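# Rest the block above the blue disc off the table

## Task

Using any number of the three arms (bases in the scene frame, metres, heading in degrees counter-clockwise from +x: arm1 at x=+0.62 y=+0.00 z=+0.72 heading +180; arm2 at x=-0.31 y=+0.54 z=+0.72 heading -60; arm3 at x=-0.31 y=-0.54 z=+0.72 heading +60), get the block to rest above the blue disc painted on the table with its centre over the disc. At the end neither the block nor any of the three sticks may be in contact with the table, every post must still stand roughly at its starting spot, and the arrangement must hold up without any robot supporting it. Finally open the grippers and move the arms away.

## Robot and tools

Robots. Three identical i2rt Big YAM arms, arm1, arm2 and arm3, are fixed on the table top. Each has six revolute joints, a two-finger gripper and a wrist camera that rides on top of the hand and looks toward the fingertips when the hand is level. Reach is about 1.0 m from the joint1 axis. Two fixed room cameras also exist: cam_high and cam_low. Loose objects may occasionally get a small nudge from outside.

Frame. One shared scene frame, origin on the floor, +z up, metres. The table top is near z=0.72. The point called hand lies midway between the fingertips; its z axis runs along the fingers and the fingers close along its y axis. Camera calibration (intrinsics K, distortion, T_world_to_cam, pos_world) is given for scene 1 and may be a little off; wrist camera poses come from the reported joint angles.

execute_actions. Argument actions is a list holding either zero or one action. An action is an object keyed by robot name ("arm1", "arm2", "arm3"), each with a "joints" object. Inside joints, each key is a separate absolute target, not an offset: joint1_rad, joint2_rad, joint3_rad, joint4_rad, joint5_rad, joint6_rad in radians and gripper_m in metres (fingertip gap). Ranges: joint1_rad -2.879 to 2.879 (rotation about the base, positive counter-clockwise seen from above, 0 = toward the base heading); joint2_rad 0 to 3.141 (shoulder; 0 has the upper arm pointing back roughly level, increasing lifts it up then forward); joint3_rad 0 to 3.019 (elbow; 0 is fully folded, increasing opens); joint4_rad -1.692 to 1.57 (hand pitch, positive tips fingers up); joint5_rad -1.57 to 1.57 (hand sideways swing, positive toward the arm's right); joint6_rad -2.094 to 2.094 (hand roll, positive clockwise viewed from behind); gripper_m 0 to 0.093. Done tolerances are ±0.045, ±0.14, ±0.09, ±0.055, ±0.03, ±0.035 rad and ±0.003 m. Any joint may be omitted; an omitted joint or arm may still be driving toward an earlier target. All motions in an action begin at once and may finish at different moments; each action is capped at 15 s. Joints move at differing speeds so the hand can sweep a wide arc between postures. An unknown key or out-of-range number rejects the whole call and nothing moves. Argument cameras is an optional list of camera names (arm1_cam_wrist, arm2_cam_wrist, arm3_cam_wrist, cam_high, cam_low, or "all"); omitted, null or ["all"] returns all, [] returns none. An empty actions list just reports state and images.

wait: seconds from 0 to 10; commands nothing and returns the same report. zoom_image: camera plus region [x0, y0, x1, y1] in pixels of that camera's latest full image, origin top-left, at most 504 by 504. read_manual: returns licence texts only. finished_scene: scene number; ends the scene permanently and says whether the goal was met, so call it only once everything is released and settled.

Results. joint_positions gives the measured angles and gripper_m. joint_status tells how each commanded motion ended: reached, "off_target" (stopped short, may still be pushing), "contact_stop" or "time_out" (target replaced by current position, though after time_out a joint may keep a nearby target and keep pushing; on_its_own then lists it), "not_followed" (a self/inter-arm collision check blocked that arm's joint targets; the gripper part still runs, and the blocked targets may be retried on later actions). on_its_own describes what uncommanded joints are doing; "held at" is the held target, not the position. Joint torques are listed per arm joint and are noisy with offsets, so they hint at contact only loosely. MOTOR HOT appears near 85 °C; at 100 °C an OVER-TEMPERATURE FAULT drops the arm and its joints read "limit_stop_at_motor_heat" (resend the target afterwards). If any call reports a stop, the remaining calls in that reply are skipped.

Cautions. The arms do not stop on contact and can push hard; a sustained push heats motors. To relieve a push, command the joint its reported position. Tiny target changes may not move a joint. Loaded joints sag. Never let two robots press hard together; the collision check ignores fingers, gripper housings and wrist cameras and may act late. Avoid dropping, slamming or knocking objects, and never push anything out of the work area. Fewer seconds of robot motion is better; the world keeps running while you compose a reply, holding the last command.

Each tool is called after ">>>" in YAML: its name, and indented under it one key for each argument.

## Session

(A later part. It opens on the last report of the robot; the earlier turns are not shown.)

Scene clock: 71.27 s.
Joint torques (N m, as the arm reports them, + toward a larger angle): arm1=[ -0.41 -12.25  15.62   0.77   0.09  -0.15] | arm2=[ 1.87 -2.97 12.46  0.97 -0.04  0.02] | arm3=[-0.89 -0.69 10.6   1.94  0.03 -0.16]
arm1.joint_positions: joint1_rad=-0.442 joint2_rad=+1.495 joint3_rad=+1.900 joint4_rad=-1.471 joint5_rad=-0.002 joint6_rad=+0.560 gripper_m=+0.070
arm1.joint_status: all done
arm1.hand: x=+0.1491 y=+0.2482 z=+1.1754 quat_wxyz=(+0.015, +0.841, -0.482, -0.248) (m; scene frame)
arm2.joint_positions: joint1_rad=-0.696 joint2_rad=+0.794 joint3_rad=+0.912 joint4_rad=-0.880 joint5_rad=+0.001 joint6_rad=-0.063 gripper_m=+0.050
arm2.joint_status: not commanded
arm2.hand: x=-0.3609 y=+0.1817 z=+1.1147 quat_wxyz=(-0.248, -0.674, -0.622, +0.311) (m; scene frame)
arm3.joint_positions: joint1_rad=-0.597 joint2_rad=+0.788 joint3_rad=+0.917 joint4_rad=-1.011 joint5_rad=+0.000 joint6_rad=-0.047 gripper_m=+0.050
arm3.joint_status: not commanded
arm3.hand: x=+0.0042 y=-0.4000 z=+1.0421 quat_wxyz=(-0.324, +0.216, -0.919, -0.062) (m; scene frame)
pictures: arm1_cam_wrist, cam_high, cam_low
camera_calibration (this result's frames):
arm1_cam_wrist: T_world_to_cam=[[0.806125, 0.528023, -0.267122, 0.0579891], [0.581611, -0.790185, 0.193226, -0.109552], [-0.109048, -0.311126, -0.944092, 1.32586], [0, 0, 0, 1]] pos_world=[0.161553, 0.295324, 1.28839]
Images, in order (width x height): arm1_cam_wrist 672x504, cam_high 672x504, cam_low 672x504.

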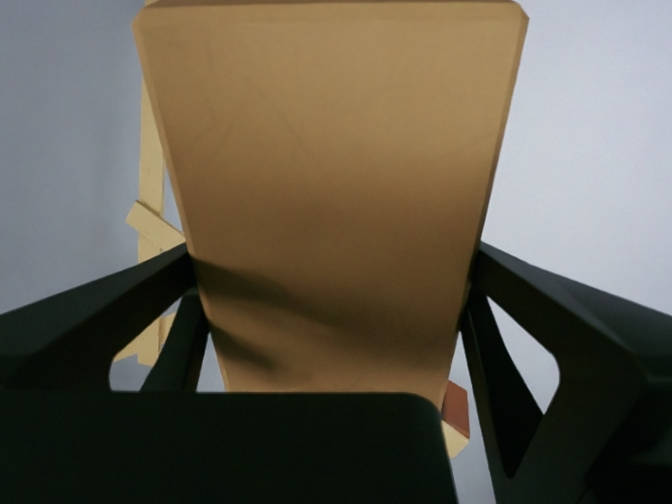

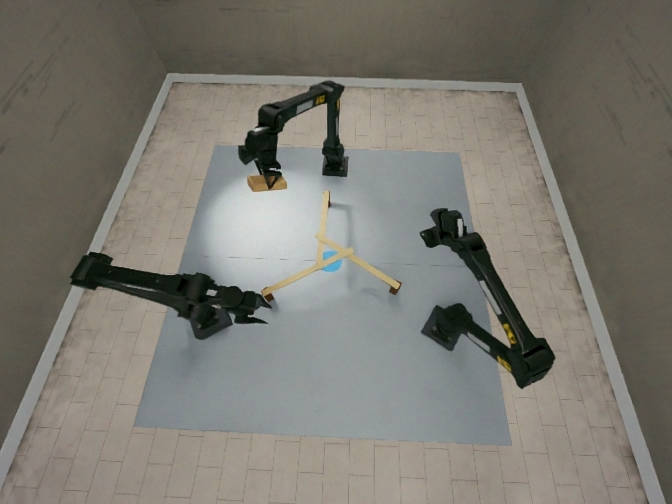

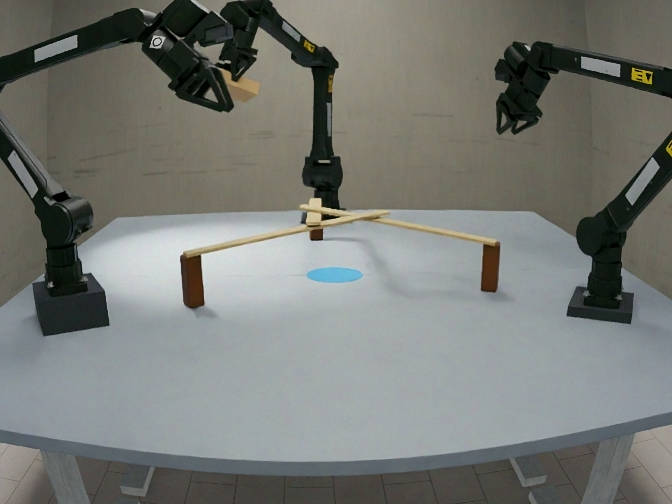

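>>> execute_actions:
  actions:
    - {"arm1": {"joints": {"joint1_rad": 0.026, "joint2_rad": 1.92, "joint3_rad": 1.962}}}
  cameras: ["arm1_cam_wrist", "cam_low", "cam_high"]

>>> zoom_image:
  camera: "cam_low"
  region: [270, 150, 410, 255]

>>> zoom_image:
  camera: "cam_high"
  region: [250, 180, 420, 310]

Scene clock: 73.40 s.
Joint torques (N m, as the arm reports them, + toward a larger angle): arm1=[  0.31 -18.5   13.44   0.15   0.13  -0.11] | arm2=[ 1.46 -3.2  12.4   0.95 -0.07  0.02] | arm3=[-0.52 -0.69 10.48  1.85  0.03 -0.15]
arm1.joint_positions: joint1_rad=+0.027 joint2_rad=+1.916 joint3_rad=+1.938 joint4_rad=-1.473 joint5_rad=-0.002 joint6_rad=+0.558 gripper_m=+0.070
arm1.joint_status: all done
arm1.hand: x=-0.0050 y=+0.0083 z=+0.9571 quat_wxyz=(+0.021, +0.958, -0.280, -0.056) (m; scene frame)
arm2.joint_positions: joint1_rad=-0.696 joint2_rad=+0.794 joint3_rad=+0.912 joint4_rad=-0.880 joint5_rad=+0.001 joint6_rad=-0.063 gripper_m=+0.050
arm2.joint_status: not commanded
arm2.hand: x=-0.3609 y=+0.1817 z=+1.1147 quat_wxyz=(-0.248, -0.674, -0.622, +0.311) (m; scene frame)
arm3.joint_positions: joint1_rad=-0.597 joint2_rad=+0.788 joint3_rad=+0.917 joint4_rad=-1.011 joint5_rad=+0.000 joint6_rad=-0.047 gripper_m=+0.050
arm3.joint_status: not commanded
arm3.hand: x=+0.0042 y=-0.4000 z=+1.0421 quat_wxyz=(-0.324, +0.216, -0.919, -0.062) (m; scene frame)
pictures: arm1_cam_wrist, cam_high, cam_low
camera_calibration (this result's frames):
arm1_cam_wrist: T_world_to_cam=[[0.541685, 0.837364, -0.0734781, 0.0614035], [0.743196, -0.436254, 0.50729, -0.47009], [0.392731, -0.3294, -0.858637, 0.94922], [0, 0, 0, 1]] pos_world=[-0.0566806, 0.0561772, 1.05802]
Images, in order (width x height): arm1_cam_wrist 672x504, cam_high 672x504, cam_low 672x504.

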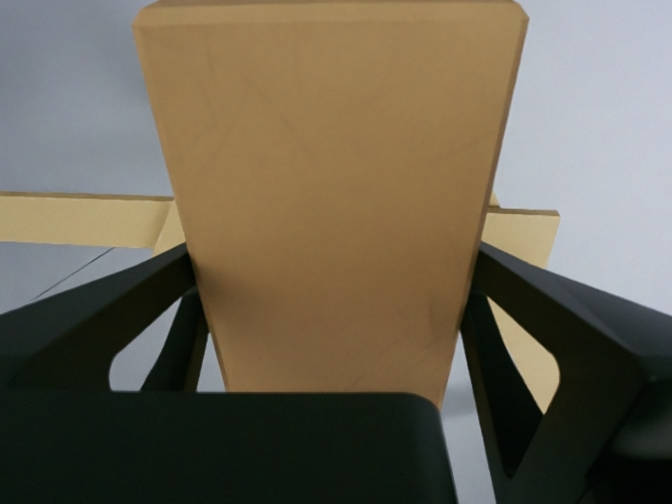

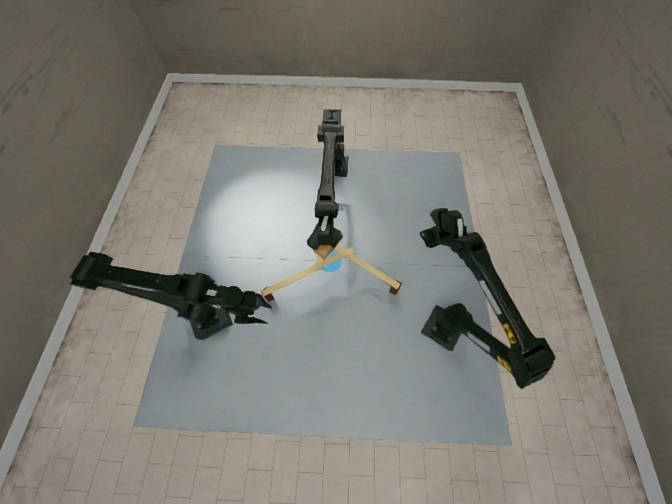

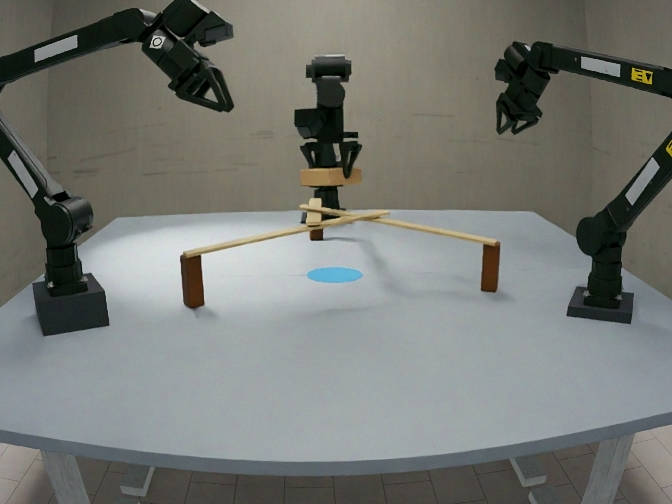

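Region (270, 150, 410, 255) of cam_low's 672x504 image, scaled by 3.600, with more detail than that image has; it fills the top 378 rows of this view, and the rest is white.

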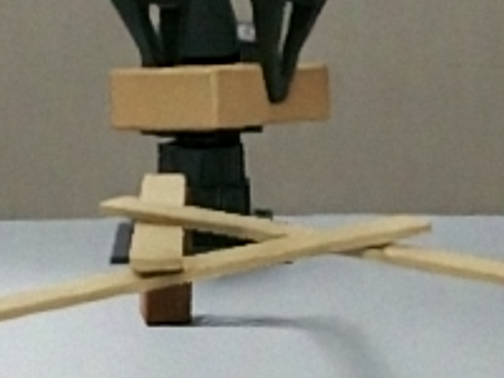

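Region (250, 180, 420, 310) of cam_high's 672x504 image, scaled by 2.965, with more detail than that image has; it fills the top 385 rows of this view, and the rest is white.

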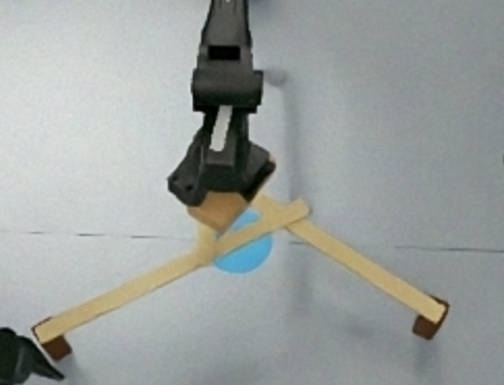

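>>> execute_actions:
  actions:
    - {"arm1": {"joints": {"joint2_rad": 2.0, "joint3_rad": 1.955}}}
  cameras: ["arm1_cam_wrist", "cam_low", "cam_high"]

>>> zoom_image:
  camera: "cam_low"
  region: [285, 170, 397, 254]

>>> zoom_image:
  camera: "cam_high"
  region: [270, 200, 390, 290]

Scene clock: 75.70 s.
Joint torques (N m, as the arm reports them, + toward a larger angle): arm1=[  0.3  -20.15  12.57   0.01   0.12  -0.1 ] | arm2=[ 2.02 -2.99 12.44  0.88 -0.04  0.01] | arm3=[-0.84 -0.67 10.53  1.89  0.   -0.16]
arm1.joint_positions: joint1_rad=+0.027 joint2_rad=+2.005 joint3_rad=+1.938 joint4_rad=-1.473 joint5_rad=-0.002 joint6_rad=+0.558 gripper_m=+0.070
arm1.joint_status: all done
arm1.hand: x=-0.0114 y=+0.0079 z=+0.9028 quat_wxyz=(+0.009, +0.960, -0.280, -0.013) (m; scene frame)
arm2.joint_positions: joint1_rad=-0.696 joint2_rad=+0.794 joint3_rad=+0.912 joint4_rad=-0.880 joint5_rad=+0.001 joint6_rad=-0.063 gripper_m=+0.050
arm2.joint_status: not commanded
arm2.hand: x=-0.3609 y=+0.1817 z=+1.1147 quat_wxyz=(-0.248, -0.674, -0.622, +0.311) (m; scene frame)
arm3.joint_positions: joint1_rad=-0.597 joint2_rad=+0.788 joint3_rad=+0.917 joint4_rad=-1.011 joint5_rad=+0.000 joint6_rad=-0.047 gripper_m=+0.050
arm3.joint_status: not commanded
arm3.hand: x=+0.0042 y=-0.4000 z=+1.0421 quat_wxyz=(-0.324, +0.216, -0.919, -0.062) (m; scene frame)
pictures: arm1_cam_wrist, cam_high, cam_low
camera_calibration (this result's frames):
arm1_cam_wrist: T_world_to_cam=[[0.545486, 0.837733, -0.0254663, 0.0178786], [0.695113, -0.435226, 0.572186, -0.49709], [0.468255, -0.329821, -0.819728, 0.870617], [0, 0, 0, 1]] pos_world=[-0.0718901, 0.0558244, 0.998553]
Images, in order (width x height): arm1_cam_wrist 672x504, cam_high 672x504, cam_low 672x504.

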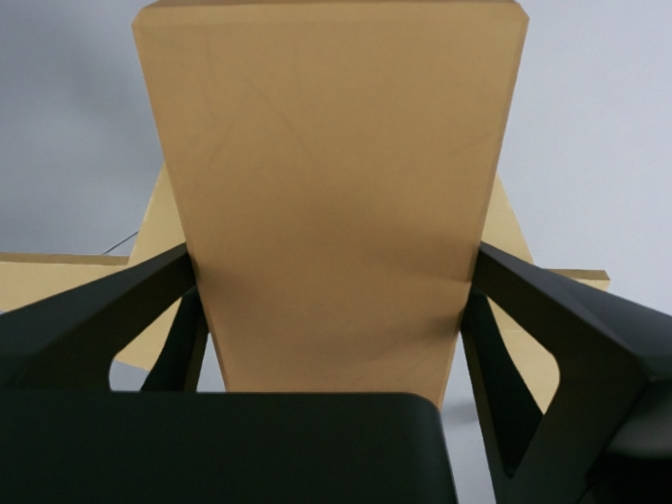

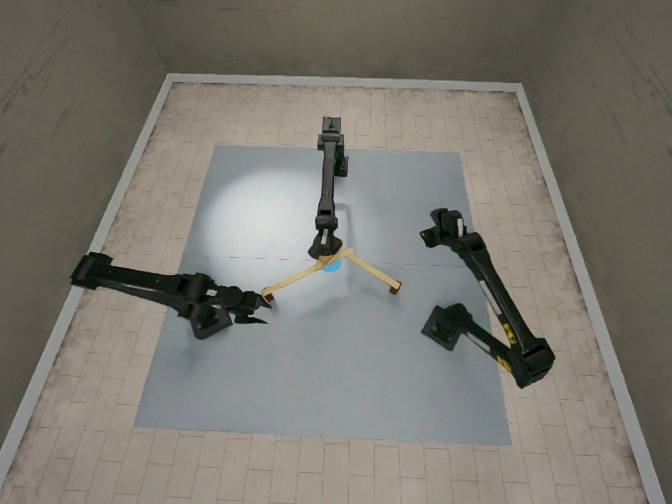

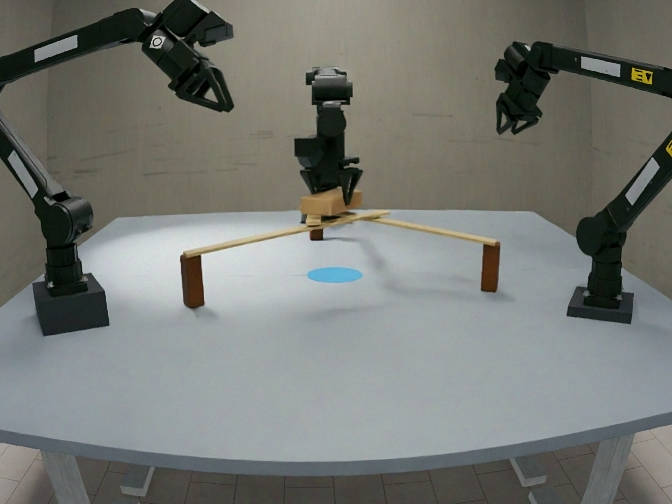

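Region (285, 170, 397, 254) of cam_low's 672x504 image, scaled by 4.500, with more detail than that image has; it fills the top 378 rows of this view, and the rest is white.

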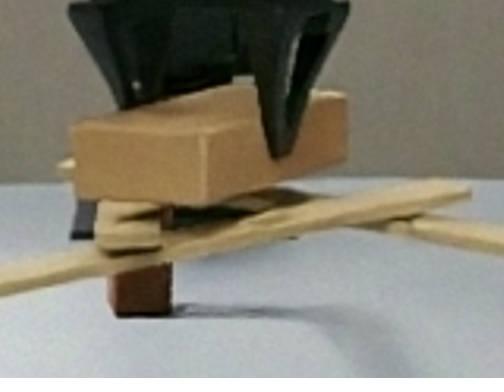

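Region (270, 200, 390, 290) of cam_high's 672x504 image, scaled by 4.200, with more detail than that image has; it fills the top 378 rows of this view, and the rest is white.

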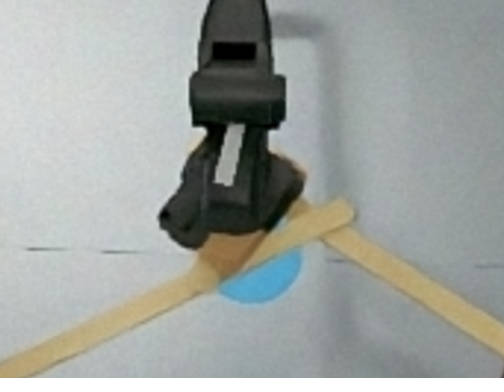

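>>> execute_actions:
  actions:
    - {"arm1": {"joints": {"joint2_rad": 2.03}}}
  cameras: ["arm1_cam_wrist", "cam_low", "cam_high"]

>>> zoom_image:
  camera: "cam_low"
  region: [285, 170, 397, 254]

Scene clock: 77.17 s.
Joint torques (N m, as the arm reports them, + toward a larger angle): arm1=[  0.25 -18.37  12.55  -0.04   0.12  -0.1 ] | arm2=[ 1.86 -3.59 12.49  0.91 -0.04  0.05] | arm3=[-0.7  -0.67 10.58  1.93  0.02 -0.15]
arm1.joint_positions: joint1_rad=+0.027 joint2_rad=+2.010 joint3_rad=+1.938 joint4_rad=-1.473 joint5_rad=-0.002 joint6_rad=+0.558 gripper_m=+0.070
arm1.joint_status: all done
arm1.hand: x=-0.0115 y=+0.0078 z=+0.9002 quat_wxyz=(+0.009, +0.960, -0.280, -0.011) (m; scene frame)
arm2.joint_positions: joint1_rad=-0.696 joint2_rad=+0.794 joint3_rad=+0.912 joint4_rad=-0.880 joint5_rad=+0.001 joint6_rad=-0.063 gripper_m=+0.050
arm2.joint_status: not commanded
arm2.hand: x=-0.3609 y=+0.1817 z=+1.1147 quat_wxyz=(-0.248, -0.674, -0.622, +0.311) (m; scene frame)
arm3.joint_positions: joint1_rad=-0.597 joint2_rad=+0.788 joint3_rad=+0.917 joint4_rad=-1.011 joint5_rad=+0.000 joint6_rad=-0.047 gripper_m=+0.050
arm3.joint_status: not commanded
arm3.hand: x=+0.0042 y=-0.4000 z=+1.0421 quat_wxyz=(-0.324, +0.216, -0.919, -0.062) (m; scene frame)
pictures: arm1_cam_wrist, cam_high, cam_low
camera_calibration (this result's frames):
arm1_cam_wrist: T_world_to_cam=[[0.545558, 0.837751, -0.0232124, 0.0158987], [0.692721, -0.435177, 0.575116, -0.498177], [0.471702, -0.329839, -0.817743, 0.86685], [0, 0, 0, 1]] pos_world=[-0.0724708, 0.0558063, 0.995739]
Images, in order (width x height): arm1_cam_wrist 672x504, cam_high 672x504, cam_low 672x504.

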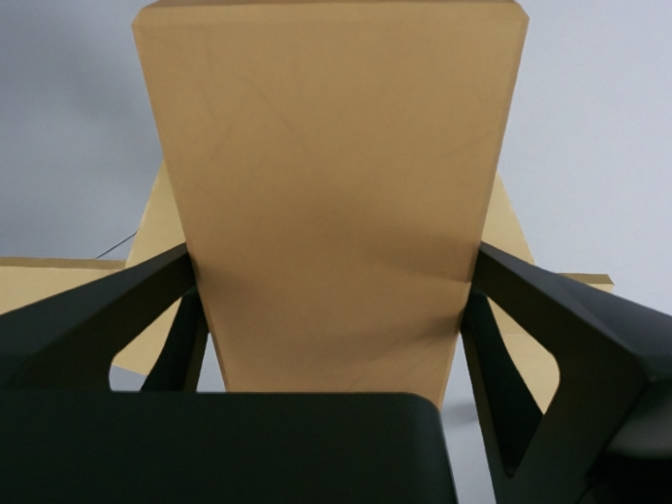

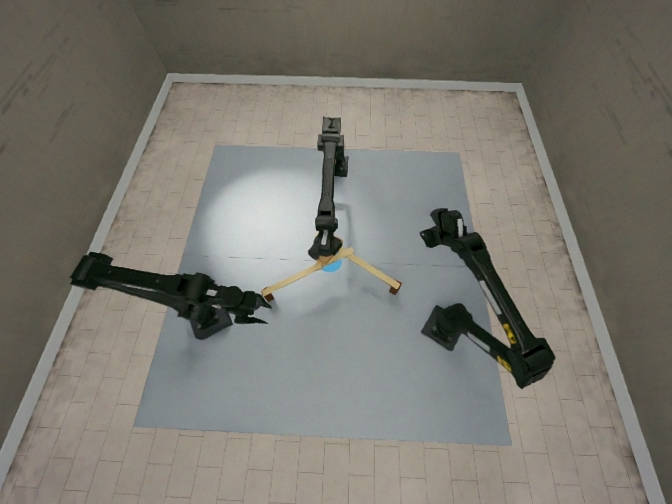

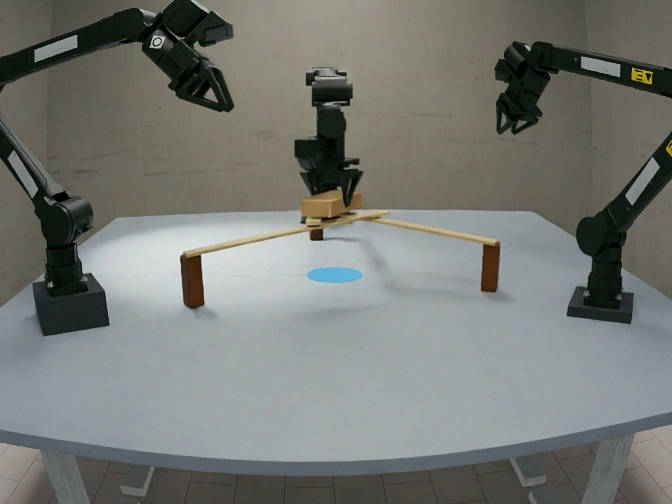

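Region (285, 170, 397, 254) of cam_low's 672x504 image, scaled by 4.500, with more detail than that image has; it fills the top 378 rows of this view, and the rest is white.

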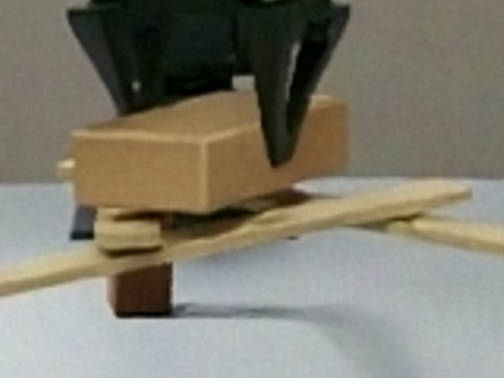

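>>> execute_actions:
  actions:
    - {"arm1": {"joints": {"joint2_rad": 2.041}}}
  cameras: ["arm1_cam_wrist", "cam_low", "cam_high"]

>>> zoom_image:
  camera: "cam_low"
  region: [285, 170, 397, 254]

Scene clock: 77.93 s.
Joint torques (N m, as the arm reports them, + toward a larger angle): arm1=[  0.34 -18.45  12.51  -0.04   0.12  -0.1 ] | arm2=[ 1.77 -3.52 12.55  0.94 -0.06  0.02] | arm3=[-0.82 -0.43 10.53  1.85  0.05 -0.14]
arm1.joint_positions: joint1_rad=+0.027 joint2_rad=+2.020 joint3_rad=+1.938 joint4_rad=-1.473 joint5_rad=-0.002 joint6_rad=+0.558 gripper_m=+0.070
arm1.joint_status: all done
arm1.hand: x=-0.0119 y=+0.0078 z=+0.8939 quat_wxyz=(+0.007, +0.960, -0.280, -0.006) (m; scene frame)
arm2.joint_positions: joint1_rad=-0.696 joint2_rad=+0.794 joint3_rad=+0.912 joint4_rad=-0.880 joint5_rad=+0.001 joint6_rad=-0.063 gripper_m=+0.050
arm2.joint_status: not commanded
arm2.hand: x=-0.3609 y=+0.1817 z=+1.1147 quat_wxyz=(-0.248, -0.674, -0.622, +0.311) (m; scene frame)
arm3.joint_positions: joint1_rad=-0.597 joint2_rad=+0.788 joint3_rad=+0.917 joint4_rad=-1.011 joint5_rad=+0.000 joint6_rad=-0.047 gripper_m=+0.050
arm3.joint_status: not commanded
arm3.hand: x=+0.0042 y=-0.4000 z=+1.0421 quat_wxyz=(-0.324, +0.216, -0.919, -0.062) (m; scene frame)
pictures: arm1_cam_wrist, cam_high, cam_low
camera_calibration (this result's frames):
arm1_cam_wrist: T_world_to_cam=[[0.545696, 0.837797, -0.0176788, 0.011062], [0.686799, -0.435057, 0.582264, -0.500777], [0.480128, -0.329881, -0.812807, 0.85757], [0, 0, 0, 1]] pos_world=[-0.0738463, 0.0557613, 0.988819]
Images, in order (width x height): arm1_cam_wrist 672x504, cam_high 672x504, cam_low 672x504.

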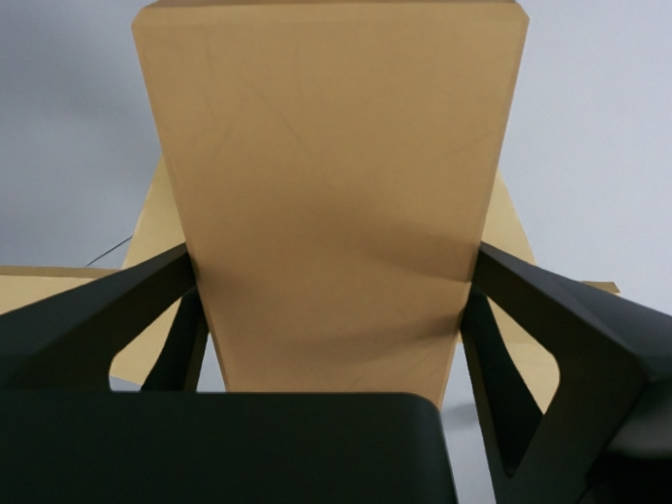

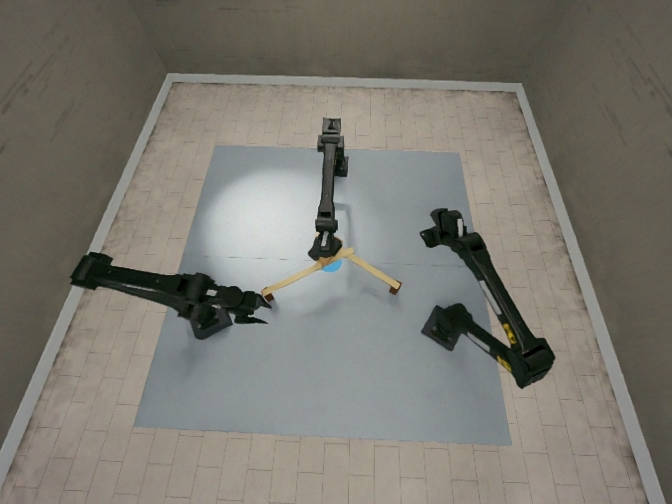

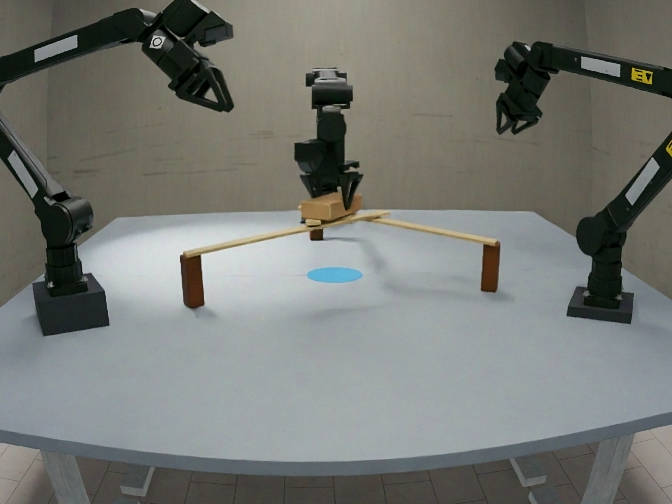

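Region (285, 170, 397, 254) of cam_low's 672x504 image, scaled by 4.500, with more detail than that image has; it fills the top 378 rows of this view, and the rest is white.

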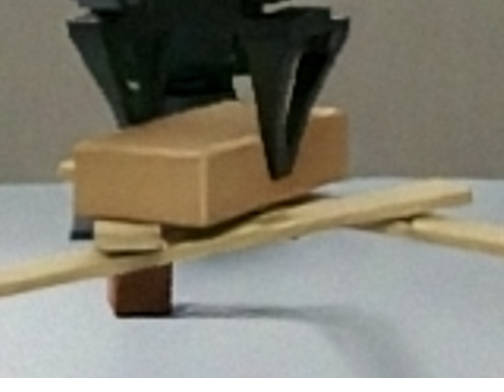

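>>> execute_actions:
  actions:
    - {"arm1": {"joints": {"joint2_rad": 2.022, "gripper_m": 0.09}}}
  cameras: ["arm1_cam_wrist", "cam_low", "cam_high"]

>>> zoom_image:
  camera: "cam_low"
  region: [285, 170, 397, 254]

Scene clock: 78.67 s.
Joint torques (N m, as the arm reports them, + toward a larger angle): arm1=[  0.42 -19.75  12.5   -0.04   0.12  -0.1 ] | arm2=[ 1.67 -2.87 12.47  0.96 -0.07  0.01] | arm3=[-1.09 -0.55 10.43  1.89  0.02 -0.17]
arm1.joint_positions: joint1_rad=+0.027 joint2_rad=+2.020 joint3_rad=+1.938 joint4_rad=-1.473 joint5_rad=-0.002 joint6_rad=+0.558 gripper_m=+0.090
arm1.joint_status: all done
arm1.hand: x=-0.0119 y=+0.0078 z=+0.8939 quat_wxyz=(+0.007, +0.960, -0.280, -0.006) (m; scene frame)
arm2.joint_positions: joint1_rad=-0.696 joint2_rad=+0.794 joint3_rad=+0.912 joint4_rad=-0.880 joint5_rad=+0.001 joint6_rad=-0.063 gripper_m=+0.050
arm2.joint_status: not commanded
arm2.hand: x=-0.3609 y=+0.1817 z=+1.1147 quat_wxyz=(-0.248, -0.674, -0.622, +0.311) (m; scene frame)
arm3.joint_positions: joint1_rad=-0.597 joint2_rad=+0.788 joint3_rad=+0.917 joint4_rad=-1.011 joint5_rad=+0.000 joint6_rad=-0.047 gripper_m=+0.050
arm3.joint_status: not commanded
arm3.hand: x=+0.0042 y=-0.4000 z=+1.0421 quat_wxyz=(-0.324, +0.216, -0.919, -0.062) (m; scene frame)
pictures: arm1_cam_wrist, cam_high, cam_low
camera_calibration (this result's frames):
arm1_cam_wrist: T_world_to_cam=[[0.545696, 0.837797, -0.0176788, 0.011062], [0.686799, -0.435057, 0.582264, -0.500777], [0.480128, -0.329881, -0.812807, 0.85757], [0, 0, 0, 1]] pos_world=[-0.0738463, 0.0557613, 0.988819]
Images, in order (width x height): arm1_cam_wrist 672x504, cam_high 672x504, cam_low 672x504.

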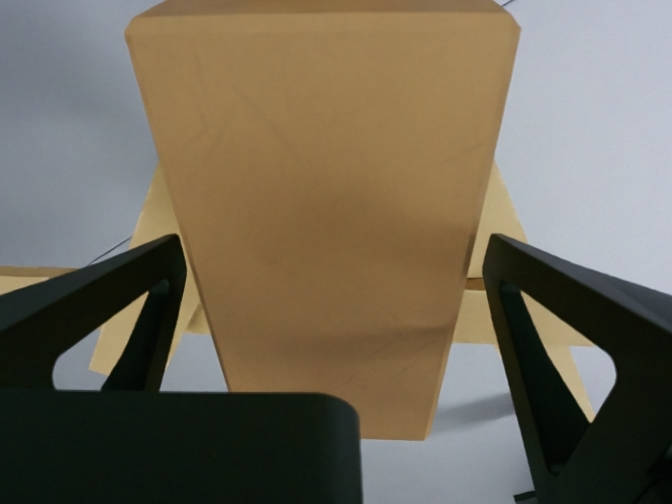

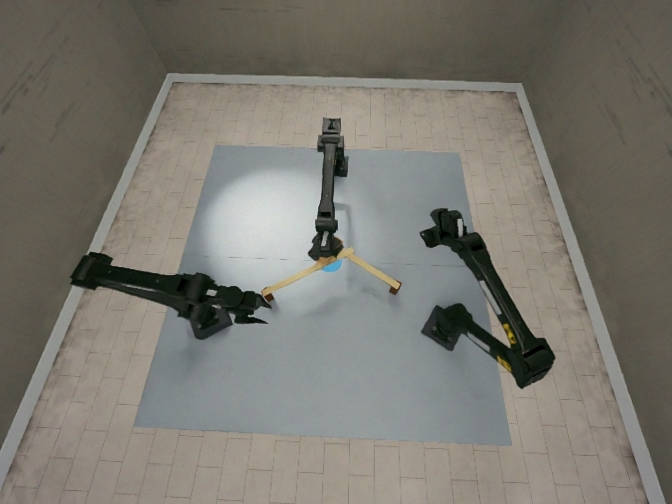

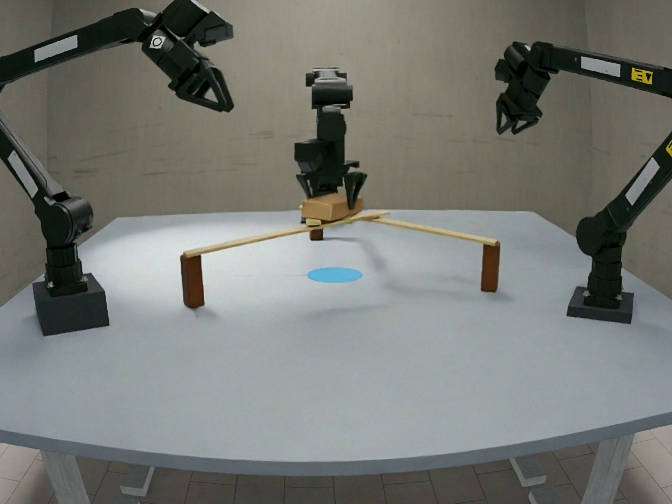

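Region (285, 170, 397, 254) of cam_low's 672x504 image, scaled by 4.500, with more detail than that image has; it fills the top 378 rows of this view, and the rest is white.

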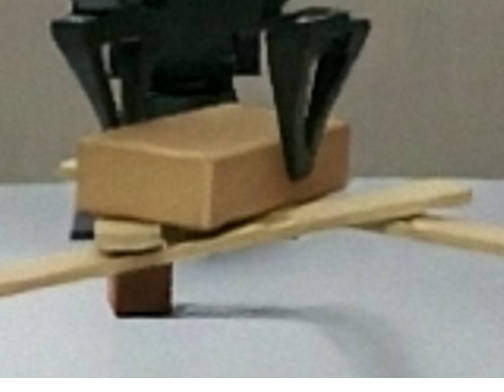

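>>> execute_actions:
  actions: []

Scene clock: 78.97 s.
Joint torques (N m, as the arm reports them, + toward a larger angle): arm1=[  0.31 -19.69  12.49  -0.04   0.12  -0.1 ] | arm2=[ 1.15 -3.58 12.38  1.04 -0.06  0.04] | arm3=[-0.78 -0.47 10.56  1.93  0.02 -0.15]
arm1.joint_positions: joint1_rad=+0.027 joint2_rad=+2.020 joint3_rad=+1.938 joint4_rad=-1.473 joint5_rad=-0.002 joint6_rad=+0.558 gripper_m=+0.090
arm1.joint_status: all done
arm1.hand: x=-0.0119 y=+0.0078 z=+0.8939 quat_wxyz=(+0.007, +0.960, -0.280, -0.006) (m; scene frame)
arm2.joint_positions: joint1_rad=-0.696 joint2_rad=+0.794 joint3_rad=+0.912 joint4_rad=-0.880 joint5_rad=+0.001 joint6_rad=-0.063 gripper_m=+0.050
arm2.joint_status: not commanded
arm2.hand: x=-0.3609 y=+0.1817 z=+1.1147 quat_wxyz=(-0.248, -0.674, -0.622, +0.311) (m; scene frame)
arm3.joint_positions: joint1_rad=-0.597 joint2_rad=+0.788 joint3_rad=+0.917 joint4_rad=-1.011 joint5_rad=+0.000 joint6_rad=-0.047 gripper_m=+0.050
arm3.joint_status: not commanded
arm3.hand: x=+0.0042 y=-0.4000 z=+1.0421 quat_wxyz=(-0.324, +0.216, -0.919, -0.062) (m; scene frame)
pictures: arm1_cam_wrist, arm2_cam_wrist, arm3_cam_wrist, cam_high, cam_low
camera_calibration (this result's frames):
arm1_cam_wrist: T_world_to_cam=[[0.545696, 0.837797, -0.0176788, 0.011062], [0.686799, -0.435057, 0.582264, -0.500777], [0.480128, -0.329881, -0.812807, 0.85757], [0, 0, 0, 1]] pos_world=[-0.0738463, 0.0557613, 0.988819]
arm2_cam_wrist: T_world_to_cam=[[-0.993083, 0.105951, 0.0505977, -0.432647], [0.0940887, 0.975907, -0.196859, 0.0826321], [-0.0702361, -0.190737, -0.979125, 1.22362], [0, 0, 0, 1]] pos_world=[-0.351487, 0.198588, 1.23624]
arm3_cam_wrist: T_world_to_cam=[[0.42194, -0.906423, 0.0190969, -0.379627], [-0.904383, -0.422284, -0.0613762, -0.0983758], [0.0636971, 0.00862615, -0.997932, 1.1681], [0, 0, 0, 1]] pos_world=[-0.00319425, -0.395721, 1.1669]
Images, in order (width x height): arm1_cam_wrist 672x504, arm2_cam_wrist 672x504, arm3_cam_wrist 672x504, cam_high 672x504, cam_low 672x504.

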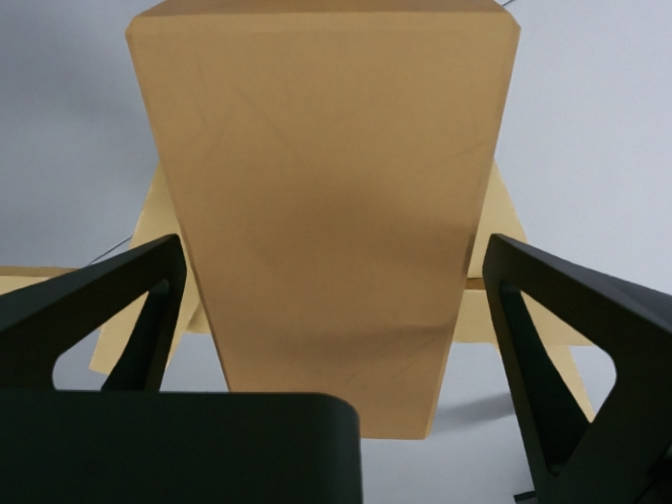

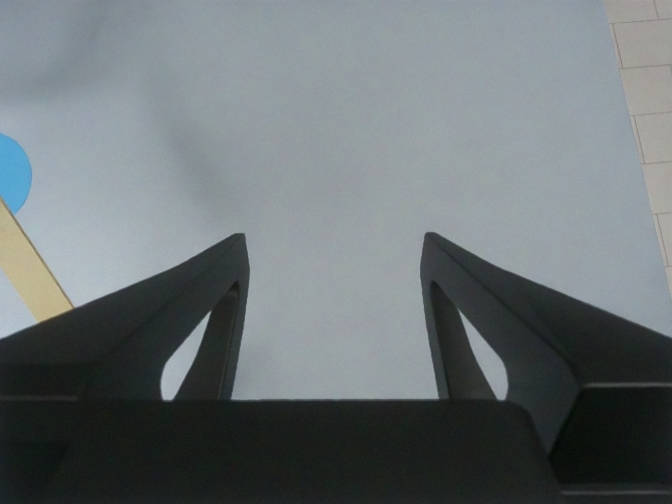

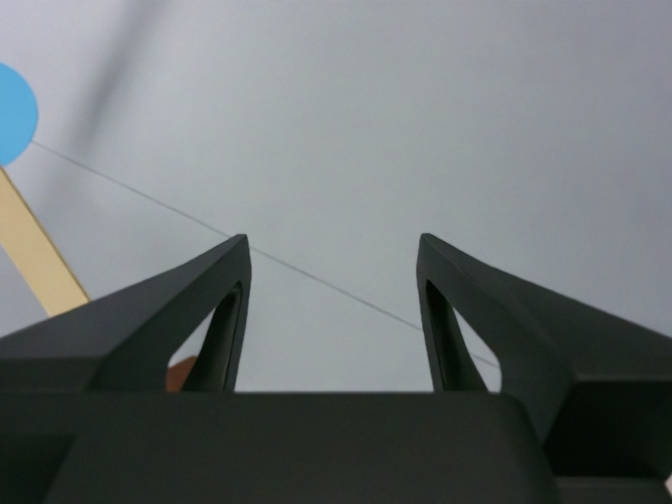

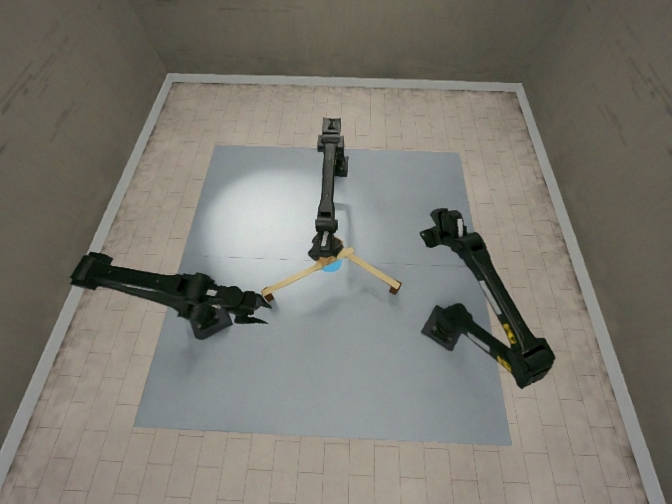

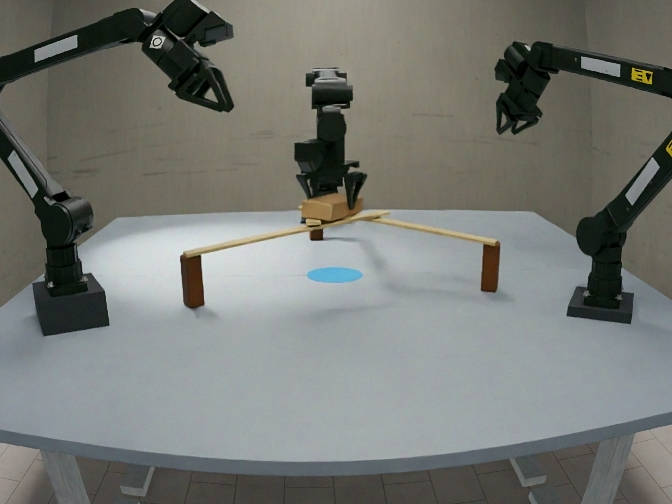

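>>> execute_actions:
  actions:
    - {"arm1": {"joints": {"joint2_rad": 1.5, "gripper_m": 0.092}}}
  cameras: ["cam_high", "cam_low", "arm1_cam_wrist"]

Scene clock: 81.00 s.
Joint torques (N m, as the arm reports them, + toward a larger angle): arm1=[  0.27 -12.99  10.94   0.9    0.11  -0.13] | arm2=[ 1.39 -3.25 12.53  0.97 -0.08  0.02] | arm3=[-0.82 -0.64 10.51  1.87  0.01 -0.17]
arm1.joint_positions: joint1_rad=+0.027 joint2_rad=+1.504 joint3_rad=+1.956 joint4_rad=-1.473 joint5_rad=-0.002 joint6_rad=+0.558 gripper_m=+0.092
arm1.joint_status: all done
arm1.hand: x=+0.0836 y=+0.0094 z=+1.1984 quat_wxyz=(+0.078, +0.924, -0.270, -0.260) (m; scene frame)
arm2.joint_positions: joint1_rad=-0.696 joint2_rad=+0.794 joint3_rad=+0.912 joint4_rad=-0.880 joint5_rad=+0.001 joint6_rad=-0.063 gripper_m=+0.050
arm2.joint_status: not commanded
arm2.hand: x=-0.3609 y=+0.1817 z=+1.1147 quat_wxyz=(-0.248, -0.674, -0.622, +0.311) (m; scene frame)
arm3.joint_positions: joint1_rad=-0.597 joint2_rad=+0.788 joint3_rad=+0.917 joint4_rad=-1.011 joint5_rad=+0.000 joint6_rad=-0.047 gripper_m=+0.050
arm3.joint_status: not commanded
arm3.hand: x=+0.0042 y=-0.4000 z=+1.0421 quat_wxyz=(-0.324, +0.216, -0.919, -0.062) (m; scene frame)
pictures: arm1_cam_wrist, cam_high, cam_low
camera_calibration (this result's frames):
arm1_cam_wrist: T_world_to_cam=[[0.465813, 0.83629, -0.289202, 0.295011], [0.884882, -0.440685, 0.15093, -0.242575], [-0.00122581, -0.326215, -0.945295, 1.25866], [0, 0, 0, 1]] pos_world=[0.0787731, 0.0569807, 1.31173]
Images, in order (width x height): arm1_cam_wrist 672x504, cam_high 672x504, cam_low 672x504.

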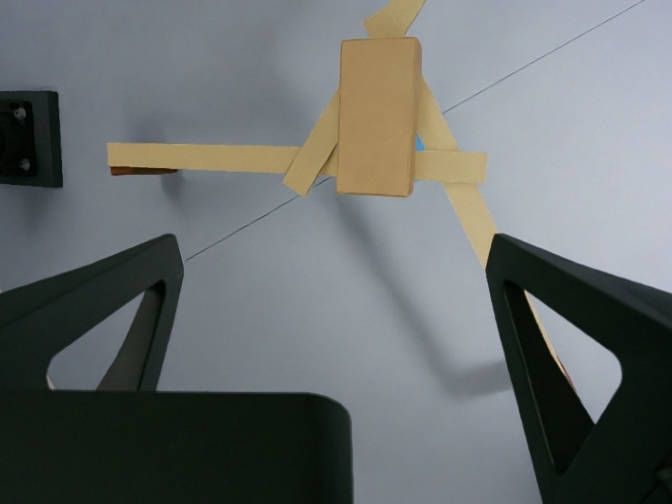

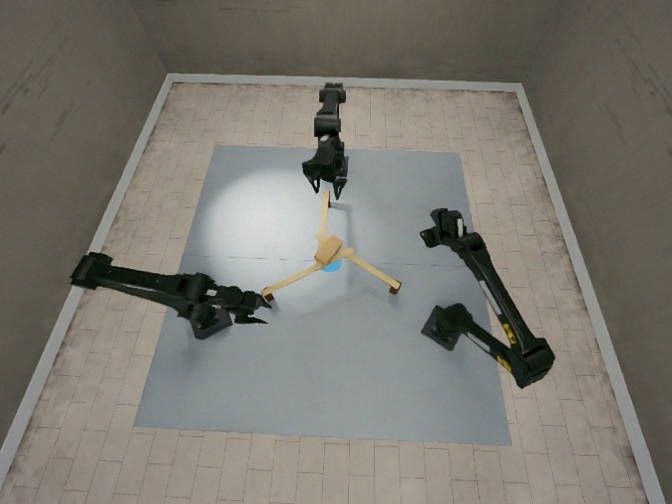

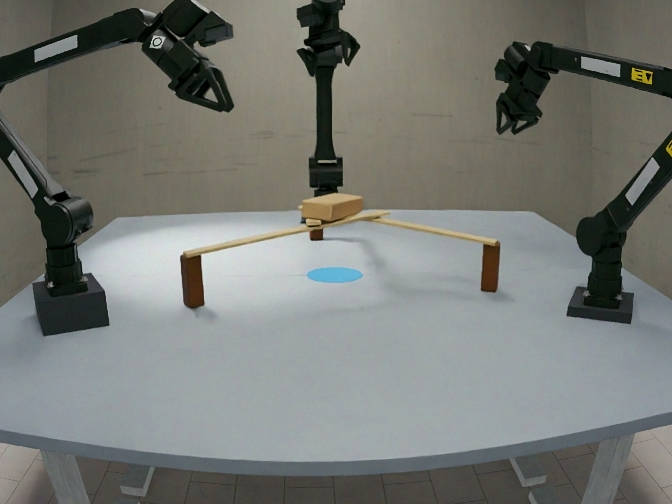

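>>> zoom_image:
  camera: "cam_low"
  region: [170, 170, 510, 320]

>>> zoom_image:
  camera: "cam_high"
  region: [250, 180, 420, 310]

Region (170, 170, 510, 320) of cam_low's 672x504 image, scaled by 1.482, with more detail than that image has; it fills the top 222 rows of this view, and the rest is white.

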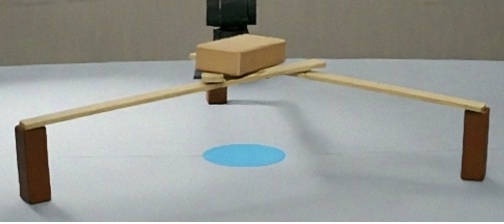

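Region (250, 180, 420, 310) of cam_high's 672x504 image, scaled by 2.965, with more detail than that image has; it fills the top 385 rows of this view, and the rest is white.

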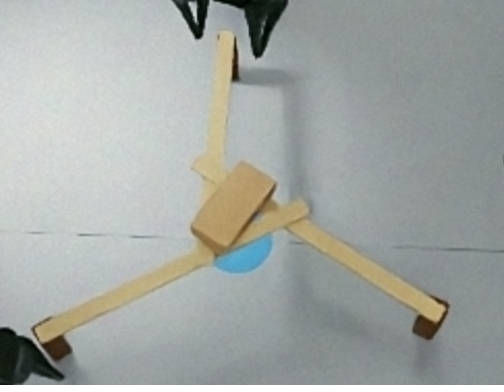

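>>> finished_scene:
  scene: 2

The scene is finished: the task was done.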